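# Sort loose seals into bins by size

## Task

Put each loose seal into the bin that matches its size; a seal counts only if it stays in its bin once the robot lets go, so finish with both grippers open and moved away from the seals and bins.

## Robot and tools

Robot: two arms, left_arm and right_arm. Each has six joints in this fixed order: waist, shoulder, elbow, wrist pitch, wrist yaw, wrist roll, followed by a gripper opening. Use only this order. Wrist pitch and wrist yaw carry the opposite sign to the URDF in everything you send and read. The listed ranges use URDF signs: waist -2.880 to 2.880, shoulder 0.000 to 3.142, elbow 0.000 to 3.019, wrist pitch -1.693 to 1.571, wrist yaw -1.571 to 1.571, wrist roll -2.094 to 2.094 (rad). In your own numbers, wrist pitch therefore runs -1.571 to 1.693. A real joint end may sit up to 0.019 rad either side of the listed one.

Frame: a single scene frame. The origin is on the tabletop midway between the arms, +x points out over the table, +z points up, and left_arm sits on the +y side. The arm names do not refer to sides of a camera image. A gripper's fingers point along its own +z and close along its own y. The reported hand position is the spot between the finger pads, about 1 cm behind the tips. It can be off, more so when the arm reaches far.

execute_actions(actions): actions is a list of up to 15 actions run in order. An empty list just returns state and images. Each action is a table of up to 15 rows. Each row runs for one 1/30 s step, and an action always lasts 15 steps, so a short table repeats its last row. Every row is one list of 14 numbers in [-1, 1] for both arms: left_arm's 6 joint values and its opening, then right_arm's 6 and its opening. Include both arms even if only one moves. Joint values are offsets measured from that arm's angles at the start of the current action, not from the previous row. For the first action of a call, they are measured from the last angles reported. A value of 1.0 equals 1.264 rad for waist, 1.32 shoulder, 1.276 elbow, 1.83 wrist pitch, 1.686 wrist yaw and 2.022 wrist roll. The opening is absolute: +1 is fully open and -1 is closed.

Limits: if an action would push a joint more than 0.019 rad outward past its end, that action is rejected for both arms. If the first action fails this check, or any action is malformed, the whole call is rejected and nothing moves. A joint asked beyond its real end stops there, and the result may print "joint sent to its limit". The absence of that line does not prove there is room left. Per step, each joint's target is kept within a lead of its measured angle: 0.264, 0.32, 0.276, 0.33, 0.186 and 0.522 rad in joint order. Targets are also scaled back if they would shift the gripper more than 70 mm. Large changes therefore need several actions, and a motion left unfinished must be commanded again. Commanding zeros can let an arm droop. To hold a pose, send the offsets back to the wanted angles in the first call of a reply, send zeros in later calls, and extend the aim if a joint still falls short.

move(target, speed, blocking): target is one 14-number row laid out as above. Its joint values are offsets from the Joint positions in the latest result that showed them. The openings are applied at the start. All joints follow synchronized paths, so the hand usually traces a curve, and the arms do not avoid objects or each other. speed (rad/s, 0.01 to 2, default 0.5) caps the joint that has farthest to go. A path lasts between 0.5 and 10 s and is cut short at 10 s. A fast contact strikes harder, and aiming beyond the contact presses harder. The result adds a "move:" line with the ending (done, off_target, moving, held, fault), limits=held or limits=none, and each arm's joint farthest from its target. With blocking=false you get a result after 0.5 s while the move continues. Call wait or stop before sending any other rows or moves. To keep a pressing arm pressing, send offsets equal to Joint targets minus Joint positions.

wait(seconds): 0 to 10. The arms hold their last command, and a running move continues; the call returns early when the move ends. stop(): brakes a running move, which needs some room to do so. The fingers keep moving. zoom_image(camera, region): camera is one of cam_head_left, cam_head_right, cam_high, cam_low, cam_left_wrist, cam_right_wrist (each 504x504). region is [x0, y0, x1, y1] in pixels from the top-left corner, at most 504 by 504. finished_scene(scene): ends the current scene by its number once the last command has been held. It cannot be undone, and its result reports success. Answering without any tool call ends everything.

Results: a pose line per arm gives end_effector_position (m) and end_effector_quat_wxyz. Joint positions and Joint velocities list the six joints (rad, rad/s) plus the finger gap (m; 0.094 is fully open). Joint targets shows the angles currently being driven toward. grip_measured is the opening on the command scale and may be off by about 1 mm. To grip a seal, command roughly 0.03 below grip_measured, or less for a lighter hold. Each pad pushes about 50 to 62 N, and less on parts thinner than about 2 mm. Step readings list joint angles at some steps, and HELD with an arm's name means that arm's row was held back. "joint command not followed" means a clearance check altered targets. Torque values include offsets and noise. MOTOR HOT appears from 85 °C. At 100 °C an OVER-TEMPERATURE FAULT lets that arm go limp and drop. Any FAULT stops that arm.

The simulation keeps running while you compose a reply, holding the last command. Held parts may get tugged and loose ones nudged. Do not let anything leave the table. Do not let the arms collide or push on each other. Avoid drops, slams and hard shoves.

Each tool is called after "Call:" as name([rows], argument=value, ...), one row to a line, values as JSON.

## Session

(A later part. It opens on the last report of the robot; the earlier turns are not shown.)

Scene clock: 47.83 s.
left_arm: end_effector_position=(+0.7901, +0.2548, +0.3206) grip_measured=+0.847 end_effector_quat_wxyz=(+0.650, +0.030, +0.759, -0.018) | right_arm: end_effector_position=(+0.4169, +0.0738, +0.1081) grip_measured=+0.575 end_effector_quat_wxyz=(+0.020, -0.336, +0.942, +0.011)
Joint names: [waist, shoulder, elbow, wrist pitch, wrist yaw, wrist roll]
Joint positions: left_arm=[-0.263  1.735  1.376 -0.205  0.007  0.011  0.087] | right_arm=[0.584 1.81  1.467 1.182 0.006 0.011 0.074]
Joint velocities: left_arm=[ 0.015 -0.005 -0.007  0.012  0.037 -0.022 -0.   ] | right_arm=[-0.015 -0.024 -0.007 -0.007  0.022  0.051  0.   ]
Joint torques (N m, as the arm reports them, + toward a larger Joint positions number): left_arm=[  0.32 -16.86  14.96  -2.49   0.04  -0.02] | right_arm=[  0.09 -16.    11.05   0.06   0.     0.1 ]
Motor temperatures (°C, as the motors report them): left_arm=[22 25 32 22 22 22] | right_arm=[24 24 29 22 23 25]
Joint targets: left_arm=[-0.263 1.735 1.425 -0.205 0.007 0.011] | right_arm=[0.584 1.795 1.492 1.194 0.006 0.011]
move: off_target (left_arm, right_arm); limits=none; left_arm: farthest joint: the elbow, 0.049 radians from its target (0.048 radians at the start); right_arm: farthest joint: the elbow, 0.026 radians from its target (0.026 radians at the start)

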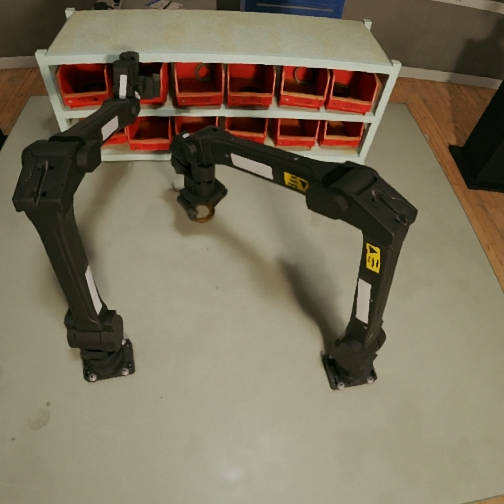

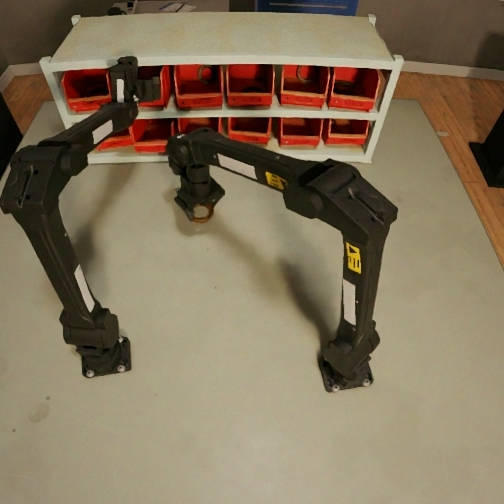

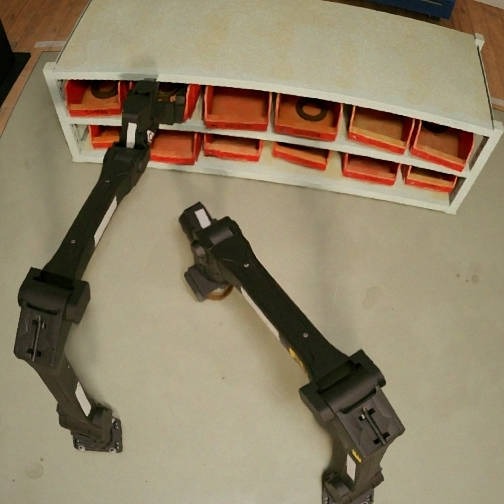

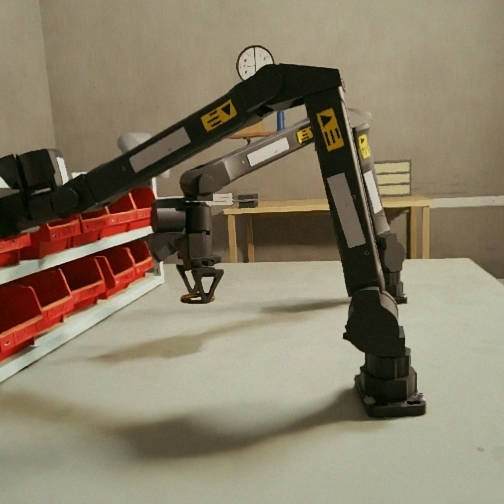

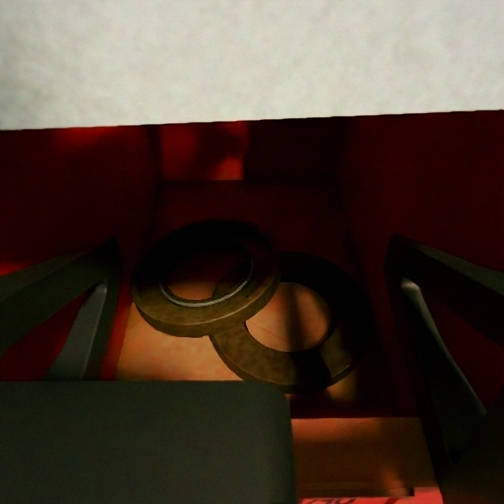

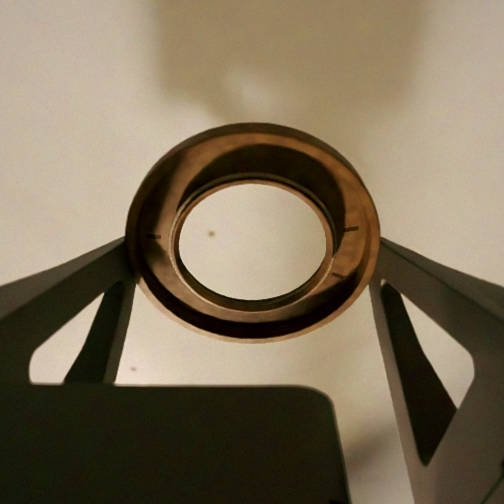

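Call:
move(target=[0.05,-0.32,-0.32,0,0,0,0.85,-0.235,-0.24,-0.262,-0.77,-0.23,0,0.535])

Scene clock: 54.80 s.
left_arm: end_effector_position=(+0.6374, +0.2948, +0.3400) grip_measured=+0.847 end_effector_quat_wxyz=(+0.649, +0.012, +0.761, -0.003) | right_arm: end_effector_position=(+0.6212, -0.0799, +0.3328) grip_measured=+0.575 end_effector_quat_wxyz=(+0.648, -0.028, +0.761, -0.011)
Joint names: [waist, shoulder, elbow, wrist pitch, wrist yaw, wrist roll]
Joint positions: left_arm=[-0.215  1.329  0.966 -0.205  0.007  0.011  0.087] | right_arm=[ 0.294  1.51   1.137 -0.2   -0.38   0.011  0.074]
Joint velocities: left_arm=[-0.005  0.015 -0.017  0.002  0.037  0.022 -0.   ] | right_arm=[-0.015 -0.005  0.017  0.012 -0.022  0.022  0.   ]
Joint torques (N m, as the arm reports them, + toward a larger Joint positions number): left_arm=[  1.45 -11.1   10.83  -2.48   0.04   0.  ] | right_arm=[ -0.15 -13.57   9.51  -2.86  -0.11   0.1 ]
Motor temperatures (°C, as the motors report them): left_arm=[22 25 33 22 22 22] | right_arm=[24 24 29 22 23 25]
Joint targets: left_arm=[-0.199 1.313 0.968 -0.205 0.007 0.011] | right_arm=[0.287 1.494 1.132 -0.227 -0.382 0.011]
move: off_target (right_arm); limits=none; left_arm: farthest joint: the shoulder, 0.016 radians from its target (0.423 radians at the start); right_arm: farthest joint: the wrist pitch, 0.028 radians from its target (1.409 radians at the start)

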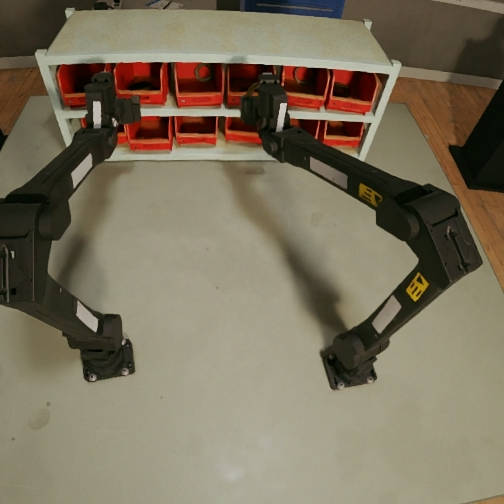

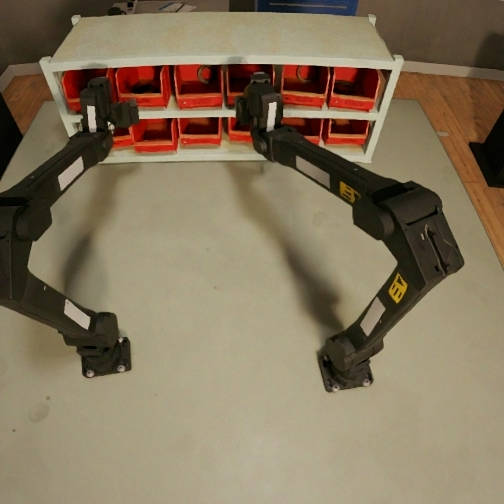

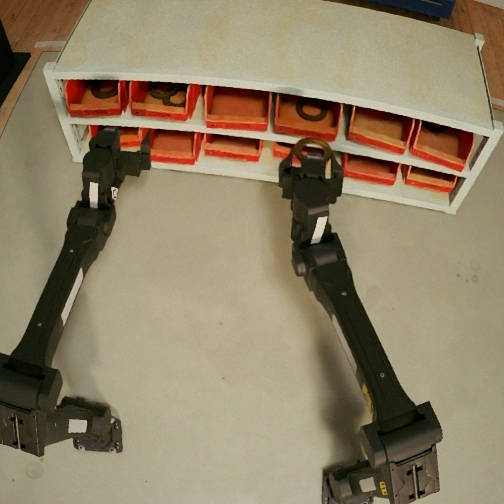

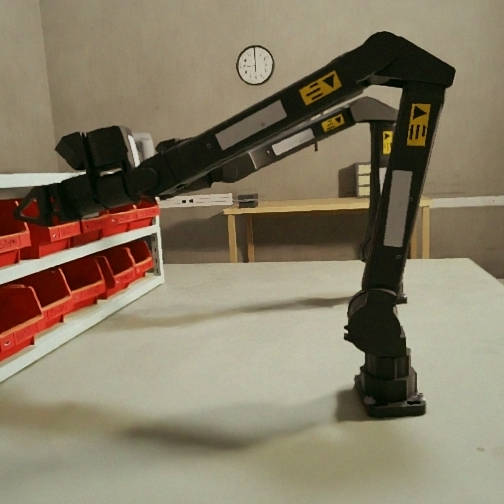

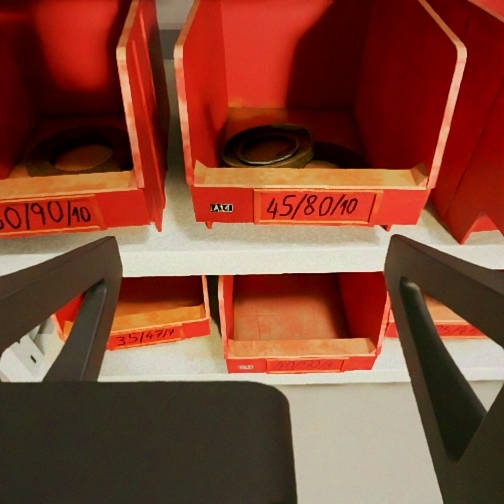

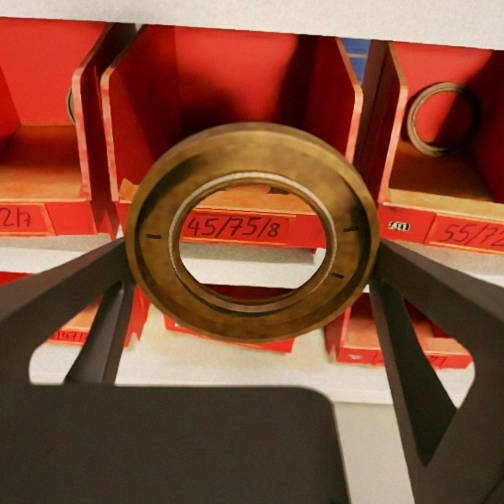

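Call:
move(target=[0.1,-0.1,-0.1,0,0,0,0.85,-0.035,0.167,0.242,0,0,0,0.535], speed=0.15)

Scene clock: 59.30 s.
left_arm: end_effector_position=(+0.5892, +0.3577, +0.3260) grip_measured=+0.847 end_effector_quat_wxyz=(+0.643, -0.031, +0.765, +0.033) | right_arm: end_effector_position=(+0.7069, -0.0697, +0.3212) grip_measured=+0.575 end_effector_quat_wxyz=(+0.652, -0.014, +0.758, -0.020)
Joint names: [waist, shoulder, elbow, wrist pitch, wrist yaw, wrist roll]
Joint positions: left_arm=[-0.103  1.214  0.836 -0.205  0.007  0.011  0.087] | right_arm=[ 0.261  1.732  1.372 -0.2   -0.38   0.011  0.074]
Joint velocities: left_arm=[ 0.005  0.005 -0.012  0.007 -0.051 -0.022 -0.001] | right_arm=[-0.015 -0.015 -0.007  0.027  0.022 -0.037 -0.   ]
Joint torques (N m, as the arm reports them, + toward a larger Joint positions number): left_arm=[ 0.94 -9.47 10.66 -2.43  0.04 -0.01] | right_arm=[ -0.6  -15.07  16.37  -1.82  -0.03   0.11]
Motor temperatures (°C, as the motors report them): left_arm=[22 25 32 22 22 22] | right_arm=[24 24 30 22 23 25]
Joint targets: left_arm=[-0.088 1.197 0.838 -0.205 0.007 0.011] | right_arm=[0.250 1.730 1.446 -0.200 -0.380 0.011]
move: off_target (right_arm); limits=none; left_arm: farthest joint: the shoulder, 0.017 radians from its target (0.132 radians at the start); right_arm: farthest joint: the elbow, 0.074 radians from its target (0.309 radians at the start)

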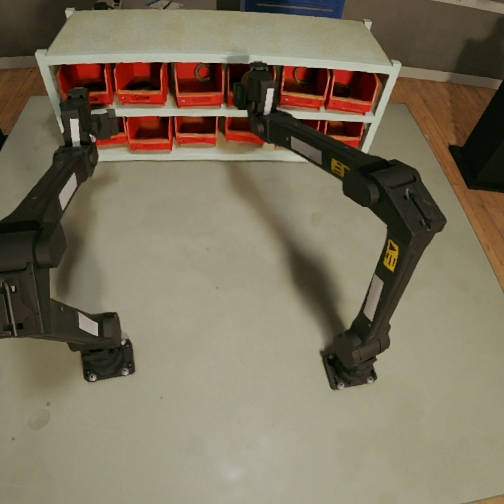

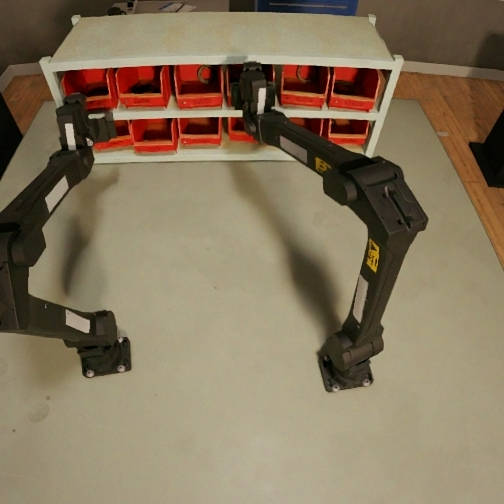

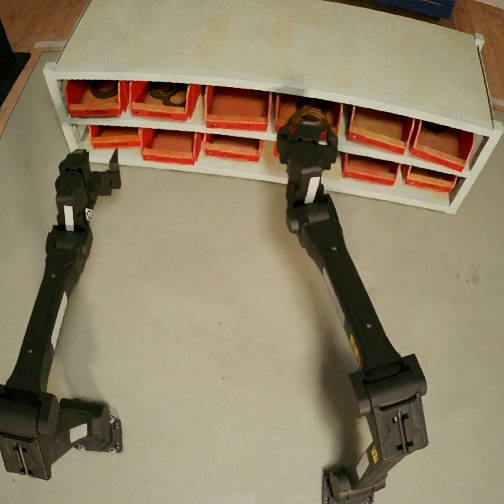

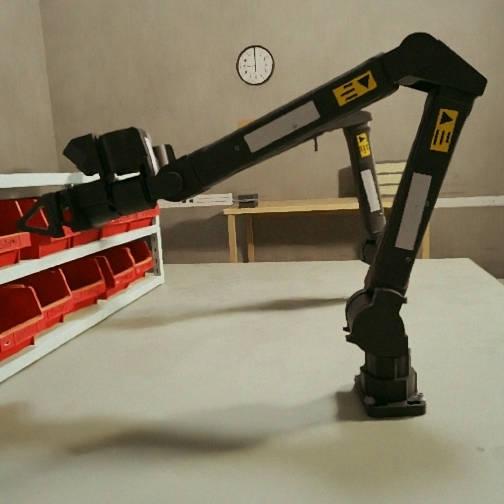

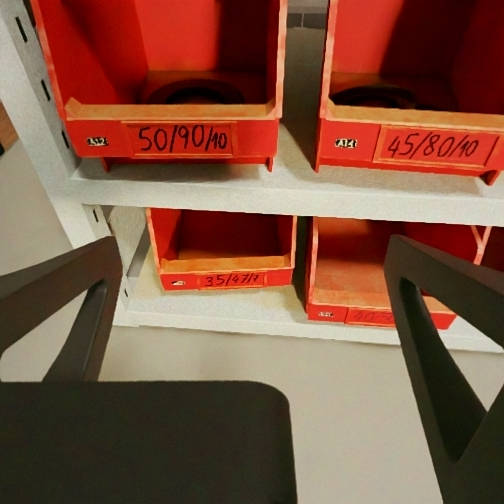

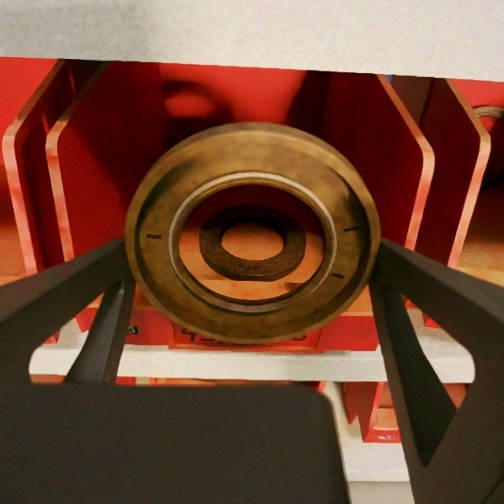

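Call:
move(target=[0,0,0,0,0,0,0.85,0,0,0.066,0,0,0,0.535], speed=0.1)

Call:
move(target=[0,0,0,0,0,0,0.85,-0.022,0.09,0.168,0,0,0,0.535], speed=0.1)

Scene clock: 62.67 s.
left_arm: end_effector_position=(+0.5892, +0.3577, +0.3260) grip_measured=+0.847 end_effector_quat_wxyz=(+0.643, -0.031, +0.765, +0.033) | right_arm: end_effector_position=(+0.7087, -0.0690, +0.3267) grip_measured=+0.575 end_effector_quat_wxyz=(+0.656, -0.013, +0.755, -0.019)
Joint names: [waist, shoulder, elbow, wrist pitch, wrist yaw, wrist roll]
Joint positions: left_arm=[-0.103  1.214  0.836 -0.205  0.007  0.011  0.087] | right_arm=[ 0.261  1.733  1.382 -0.2   -0.38   0.011  0.074]
Joint velocities: left_arm=[ 0.005 -0.024  0.007 -0.007  0.051 -0.007 -0.001] | right_arm=[-0.015 -0.005 -0.002  0.012 -0.051 -0.022 -0.   ]
Joint torques (N m, as the arm reports them, + toward a larger Joint positions number): left_arm=[ 0.3  -7.79 10.55 -2.4   0.03  0.  ] | right_arm=[  0.17 -15.44  16.3   -1.87  -0.02   0.11]
Motor temperatures (°C, as the motors report them): left_arm=[22 25 32 22 22 22] | right_arm=[24 24 30 22 23 25]
Joint targets: left_arm=[-0.103 1.214 0.836 -0.205 0.007 0.011] | right_arm=[0.261 1.732 1.456 -0.200 -0.380 0.011]
move: off_target (right_arm); limits=none; left_arm: farthest joint: the waist, 0.000 radians from its target (0.000 radians at the start); right_arm: farthest joint: the elbow, 0.074 radians from its target (0.085 radians at the start)

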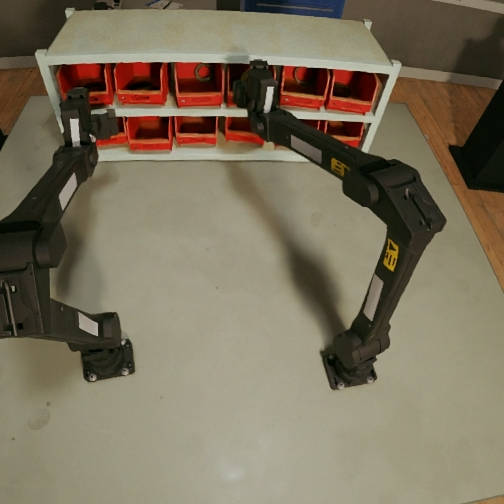

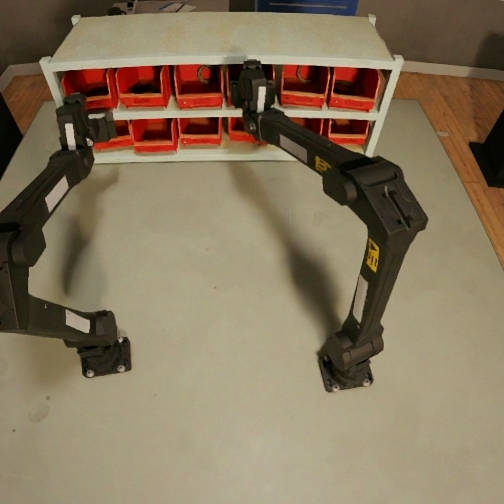

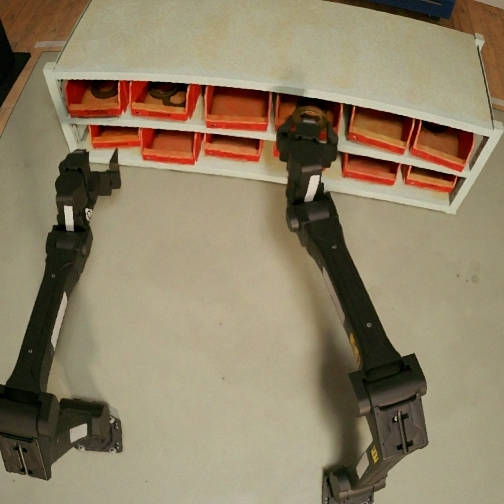

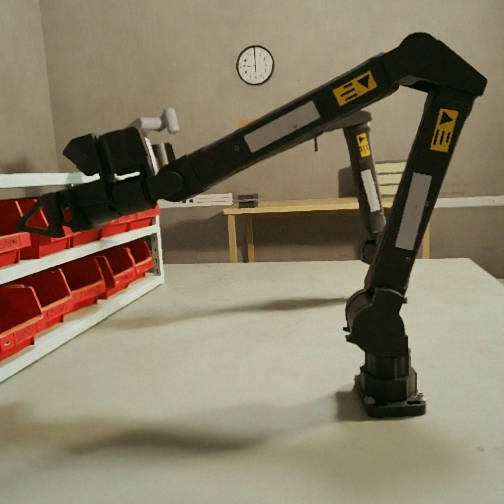

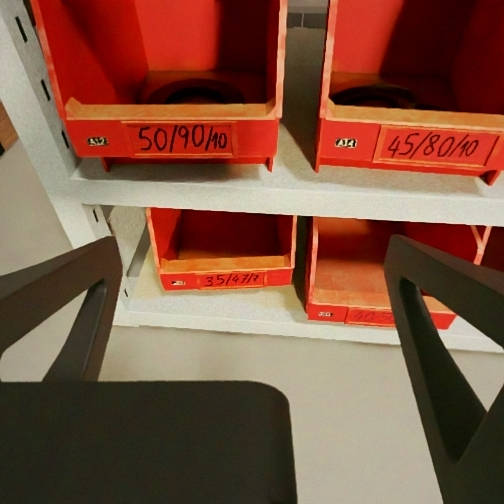

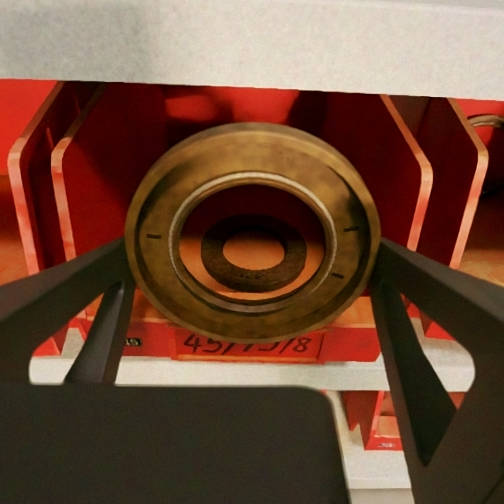

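Scene clock: 65.10 s.
left_arm: end_effector_position=(+0.5892, +0.3577, +0.3260) grip_measured=+0.847 end_effector_quat_wxyz=(+0.643, -0.031, +0.765, +0.033) | right_arm: end_effector_position=(+0.7546, -0.0649, +0.3209) grip_measured=+0.575 end_effector_quat_wxyz=(+0.662, -0.004, +0.749, -0.022)
Joint names: [waist, shoulder, elbow, wrist pitch, wrist yaw, wrist roll]
Joint positions: left_arm=[-0.103  1.214  0.836 -0.205  0.007  0.011  0.087] | right_arm=[ 0.244  1.852  1.521 -0.2   -0.38   0.011  0.074]
Joint velocities: left_arm=[ 0.005 -0.005 -0.012  0.017 -0.066  0.051 -0.   ] | right_arm=[-0.005  0.005 -0.007 -0.007 -0.066 -0.037 -0.001]
Joint torques (N m, as the arm reports them, + toward a larger Joint positions number): left_arm=[ 0.44 -8.02 10.53 -2.43  0.04 -0.01] | right_arm=[ -0.7  -17.02  16.63  -1.74  -0.02   0.11]
Motor temperatures (°C, as the motors report them): left_arm=[22 25 32 22 22 22] | right_arm=[24 24 31 22 23 25]
Joint targets: left_arm=[-0.103 1.214 0.836 -0.205 0.007 0.011] | right_arm=[0.233 1.852 1.596 -0.200 -0.380 0.011]
move: off_target (right_arm); limits=none; left_arm: farthest joint: the waist, 0.000 radians from its target (0.000 radians at the start); right_arm: farthest joint: the elbow, 0.075 radians from its target (0.214 radians at the start)

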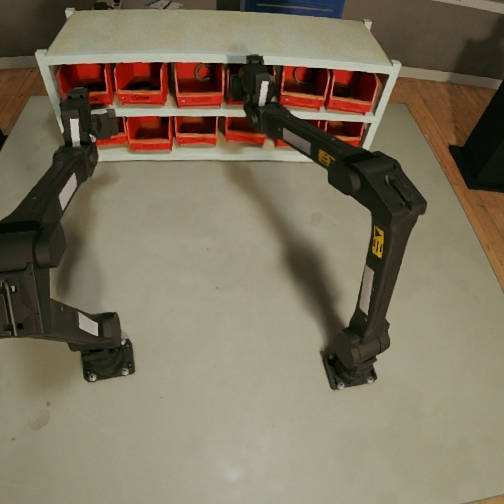

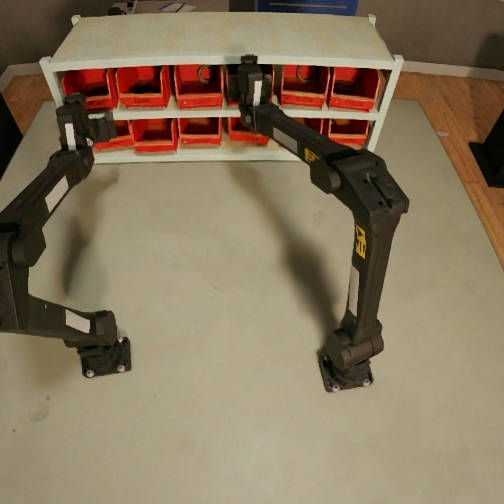

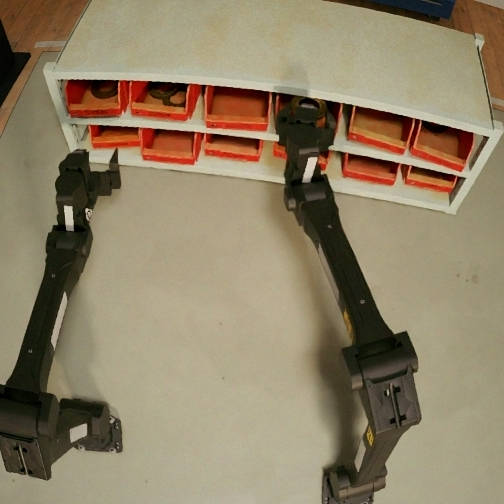

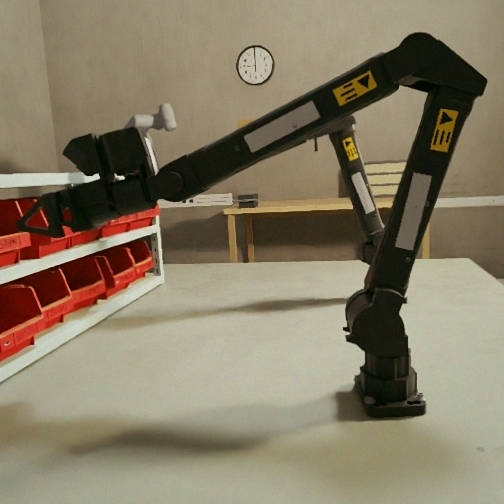

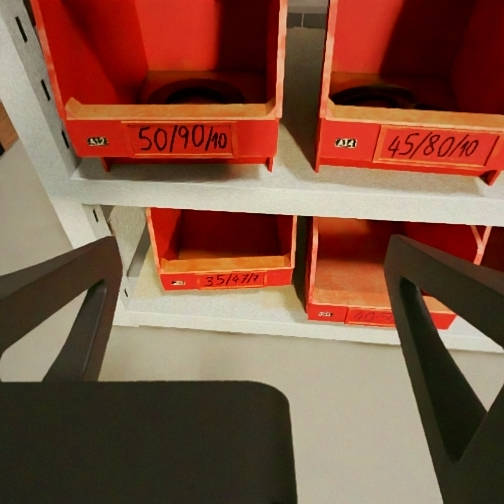

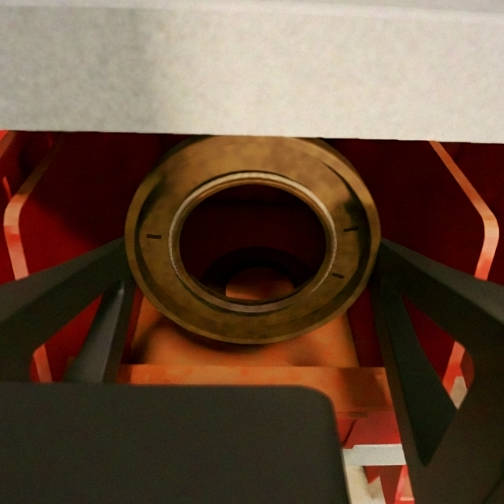

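Call:
move(target=[0,0,0,0,0,0,0.85,-0.019,0.075,0.135,0,0,0,0.535], speed=0.1)

Call:
move(target=[0,0,0,0,0,0,0.85,0,0,0.055,0,0,0,0.77])

Call:
move(target=[0,0,0,0,0,0,0.85,0.05,-0.36,-0.42,0,0,0,0.77], speed=0.3)

Scene clock: 69.33 s.
left_arm: end_effector_position=(+0.5892, +0.3577, +0.3260) grip_measured=+0.847 end_effector_quat_wxyz=(+0.643, -0.031, +0.765, +0.033) | right_arm: end_effector_position=(+0.7882, -0.0631, +0.3015) grip_measured=+0.575 end_effector_quat_wxyz=(+0.662, +0.001, +0.749, -0.026)
Joint names: [waist, shoulder, elbow, wrist pitch, wrist yaw, wrist roll]
Joint positions: left_arm=[-0.103  1.214  0.836 -0.205  0.007  0.011  0.087] | right_arm=[ 0.232  1.95   1.618 -0.2   -0.38   0.011  0.074]
Joint velocities: left_arm=[ 0.015 -0.015  0.007  0.007  0.051  0.007 -0.   ] | right_arm=[ 0.005 -0.005  0.002  0.002  0.007  0.022 -0.   ]
Joint torques (N m, as the arm reports them, + toward a larger Joint positions number): left_arm=[ 0.33 -8.01 10.55 -2.43  0.05 -0.01] | right_arm=[ -0.87 -18.07  16.56  -1.83  -0.03   0.11]
Motor temperatures (°C, as the motors report them): left_arm=[22 25 32 22 22 22] | right_arm=[24 25 32 22 23 25]
Joint targets: left_arm=[-0.103 1.214 0.836 -0.205 0.007 0.011] | right_arm=[0.220 1.951 1.693 -0.200 -0.380 0.011]
move: off_target (right_arm); limits=none; left_arm: farthest joint: the waist, 0.000 radians from its target (0.000 radians at the start); right_arm: farthest joint: the elbow, 0.075 radians from its target (0.172 radians at the start)

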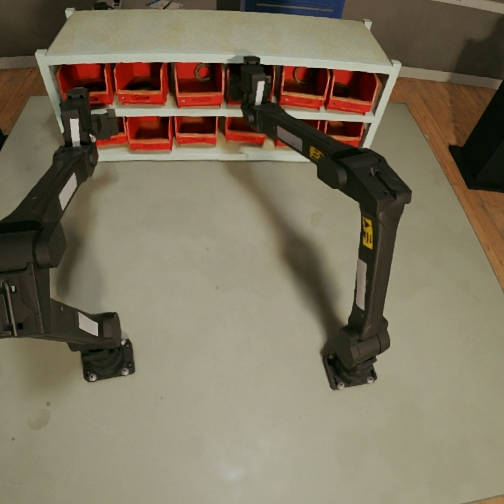

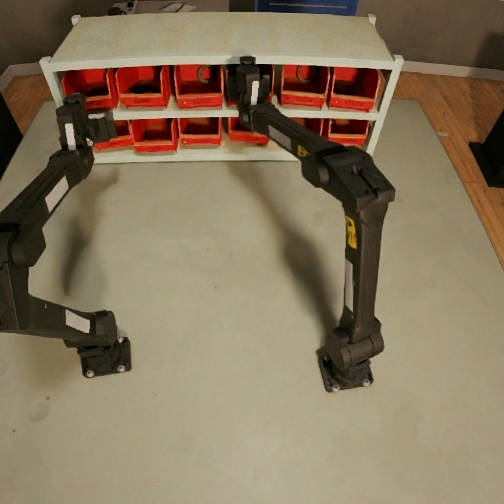

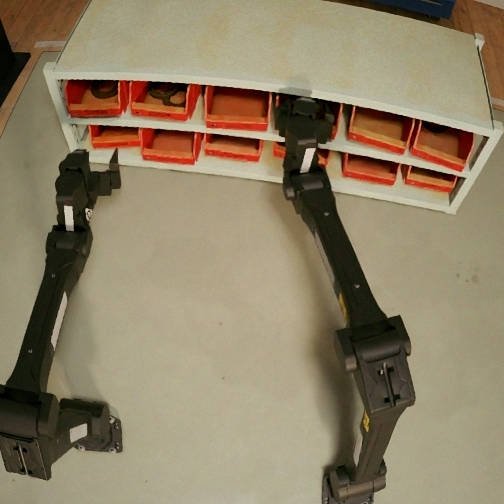

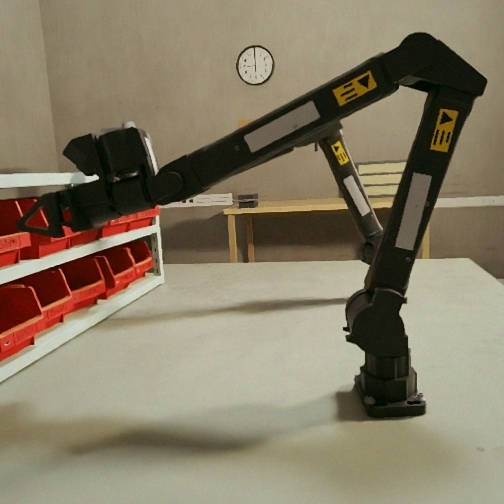

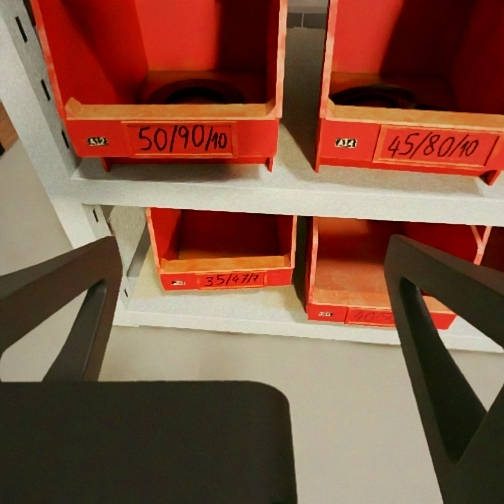

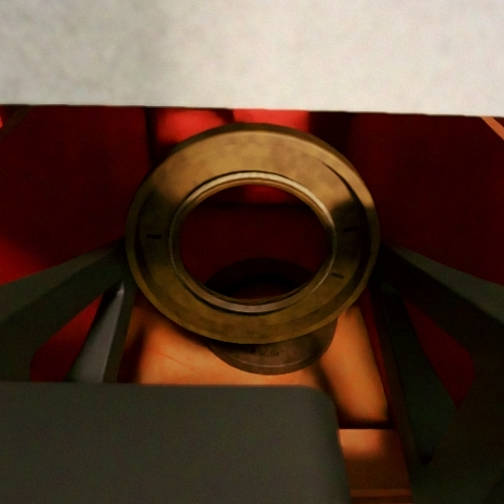

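Scene clock: 70.03 s.
left_arm: end_effector_position=(+0.5892, +0.3577, +0.3260) grip_measured=+0.847 end_effector_quat_wxyz=(+0.643, -0.031, +0.765, +0.033) | right_arm: end_effector_position=(+0.7882, -0.0632, +0.3015) grip_measured=+0.767 end_effector_quat_wxyz=(+0.662, +0.001, +0.749, -0.026)
Joint names: [waist, shoulder, elbow, wrist pitch, wrist yaw, wrist roll]
Joint positions: left_arm=[-0.103  1.214  0.836 -0.205  0.007  0.011  0.087] | right_arm=[ 0.232  1.95   1.618 -0.2   -0.381  0.011  0.083]
Joint velocities: left_arm=[ 0.005 -0.015  0.002  0.002 -0.007 -0.007 -0.001] | right_arm=[-0.015  0.005  0.017  0.022 -0.037  0.007  0.   ]
Joint torques (N m, as the arm reports them, + toward a larger Joint positions number): left_arm=[ 0.34 -8.04 10.57 -2.43  0.04 -0.01] | right_arm=[  0.32 -18.15  16.14  -1.8   -0.02   0.11]
Motor temperatures (°C, as the motors report them): left_arm=[22 25 32 22 22 22] | right_arm=[24 25 32 22 23 25]
Joint targets: left_arm=[-0.103 1.214 0.836 -0.205 0.007 0.011] | right_arm=[0.232 1.950 1.689 -0.200 -0.380 0.011]
move: off_target (right_arm); limits=none; left_arm: farthest joint: the waist, 0.000 radians from its target (0.000 radians at the start); right_arm: farthest joint: the elbow, 0.070 radians from its target (0.070 radians at the start)

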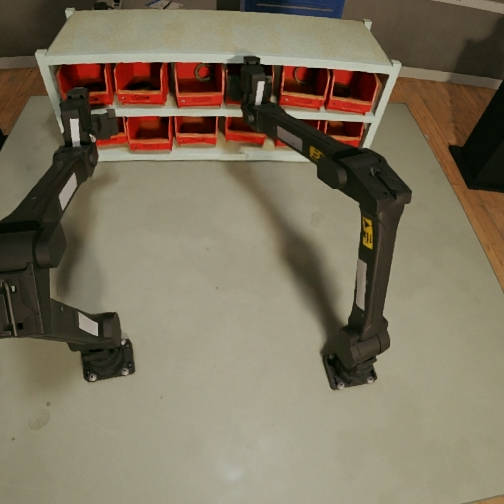

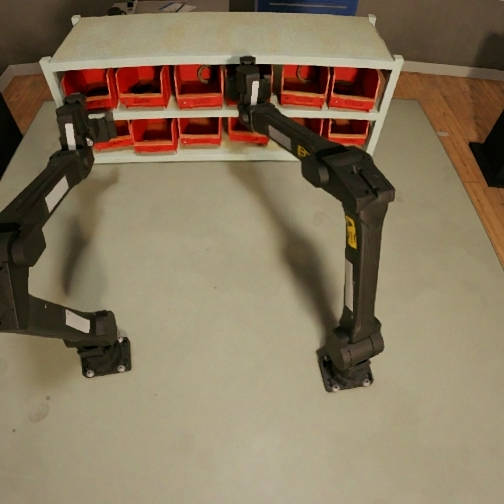

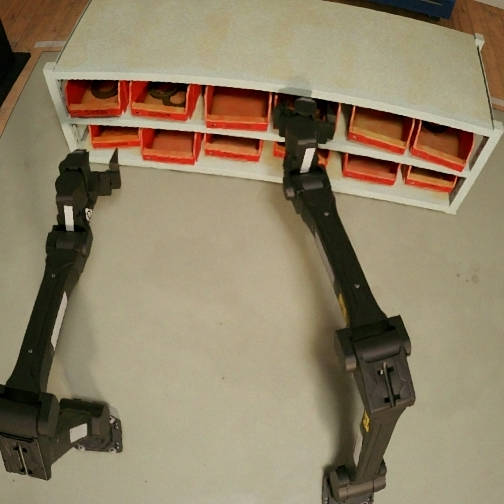

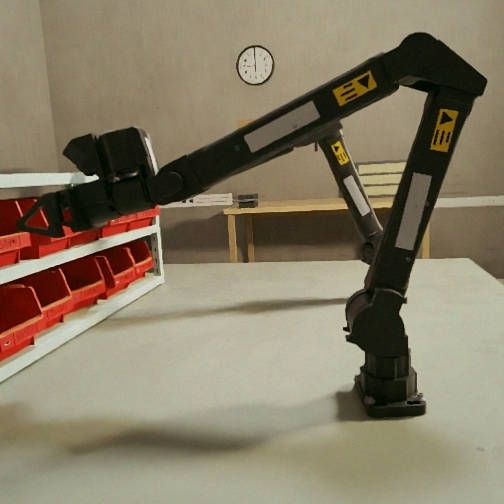

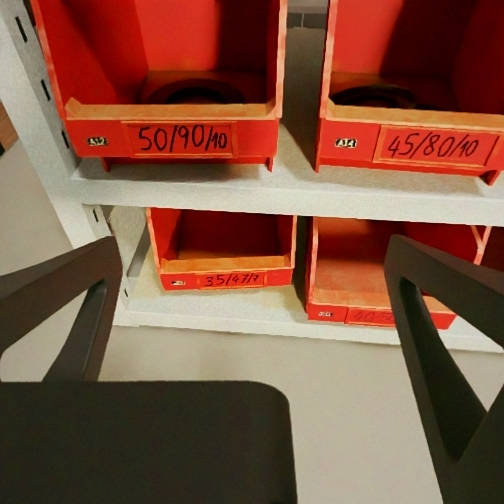

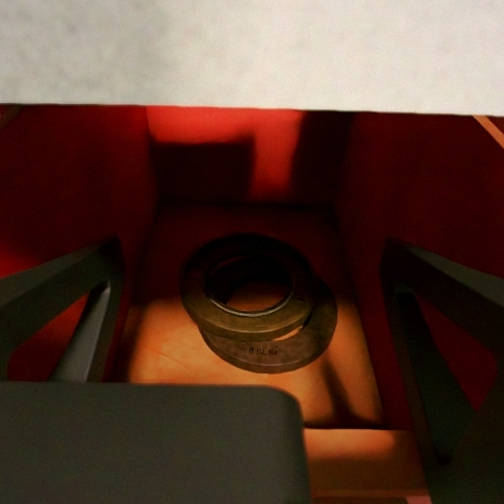

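Scene clock: 72.20 s.
left_arm: end_effector_position=(+0.5892, +0.3577, +0.3260) grip_measured=+0.847 end_effector_quat_wxyz=(+0.643, -0.031, +0.765, +0.033) | right_arm: end_effector_position=(+0.6103, -0.0912, +0.3171) grip_measured=+0.767 end_effector_quat_wxyz=(+0.638, -0.027, +0.770, -0.018)
Joint names: [waist, shoulder, elbow, wrist pitch, wrist yaw, wrist roll]
Joint positions: left_arm=[-0.103  1.214  0.836 -0.205  0.007  0.011  0.087] | right_arm=[ 0.284  1.488  1.086 -0.2   -0.381  0.013  0.083]
Joint velocities: left_arm=[-0.005 -0.034 -0.012  0.017  0.022  0.007  0.   ] | right_arm=[-0.015 -0.015 -0.007  0.012  0.007 -0.081  0.001]
Joint torques (N m, as the arm reports them, + toward a larger Joint positions number): left_arm=[ 0.28 -8.04 10.49 -2.45  0.03  0.01] | right_arm=[  1.04 -12.34   9.7   -1.79  -0.06   0.09]
Motor temperatures (°C, as the motors report them): left_arm=[22 25 32 22 22 22] | right_arm=[24 25 31 22 23 25]
Joint targets: left_arm=[-0.103 1.214 0.836 -0.205 0.007 0.011] | right_arm=[0.295 1.476 1.082 -0.200 -0.381 0.011]
move: done; limits=none; left_arm: farthest joint: the waist, 0.000 radians from its target (0.000 radians at the start); right_arm: farthest joint: the shoulder, 0.013 radians from its target (0.476 radians at the start)

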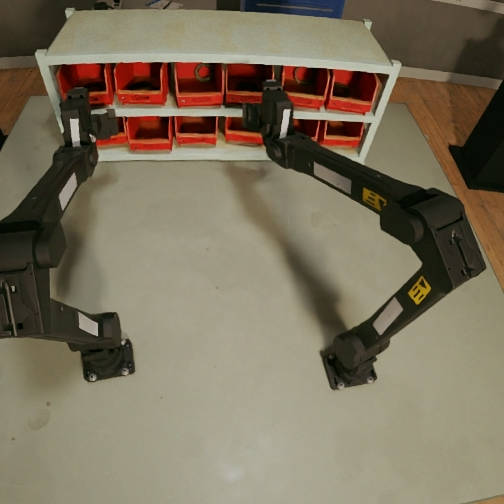

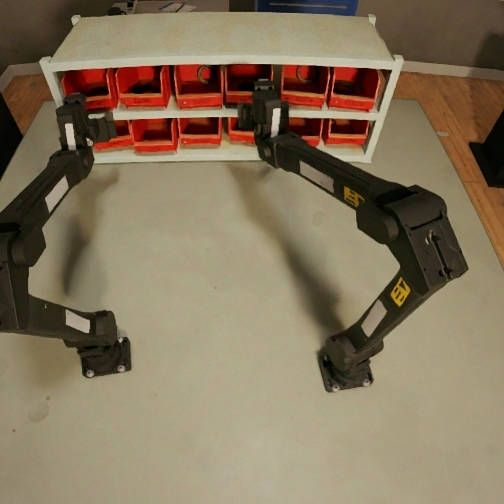

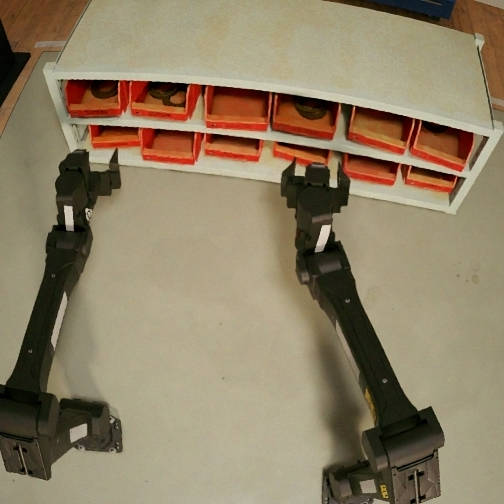

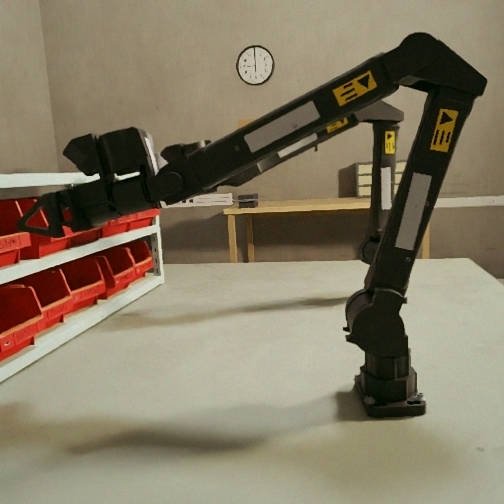

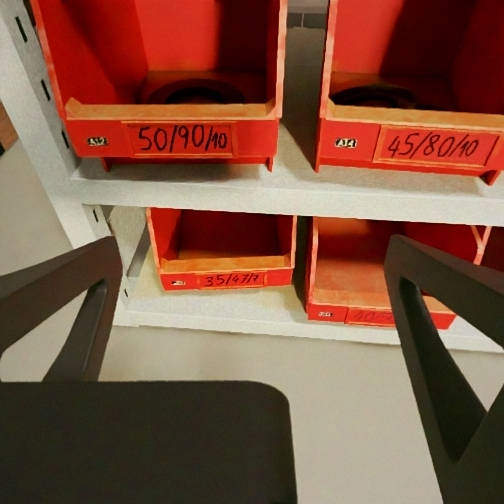

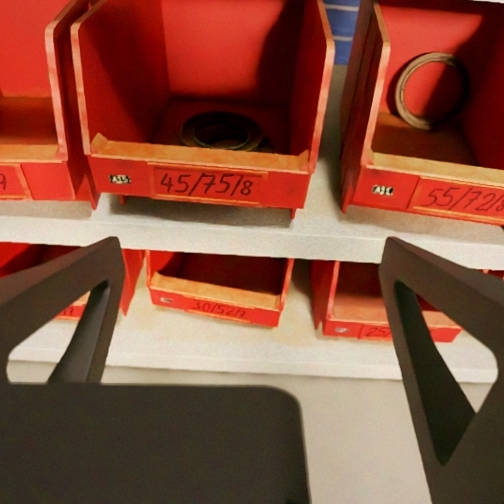

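Call:
finished_scene(scene=2)

The scene is finished: the task was done.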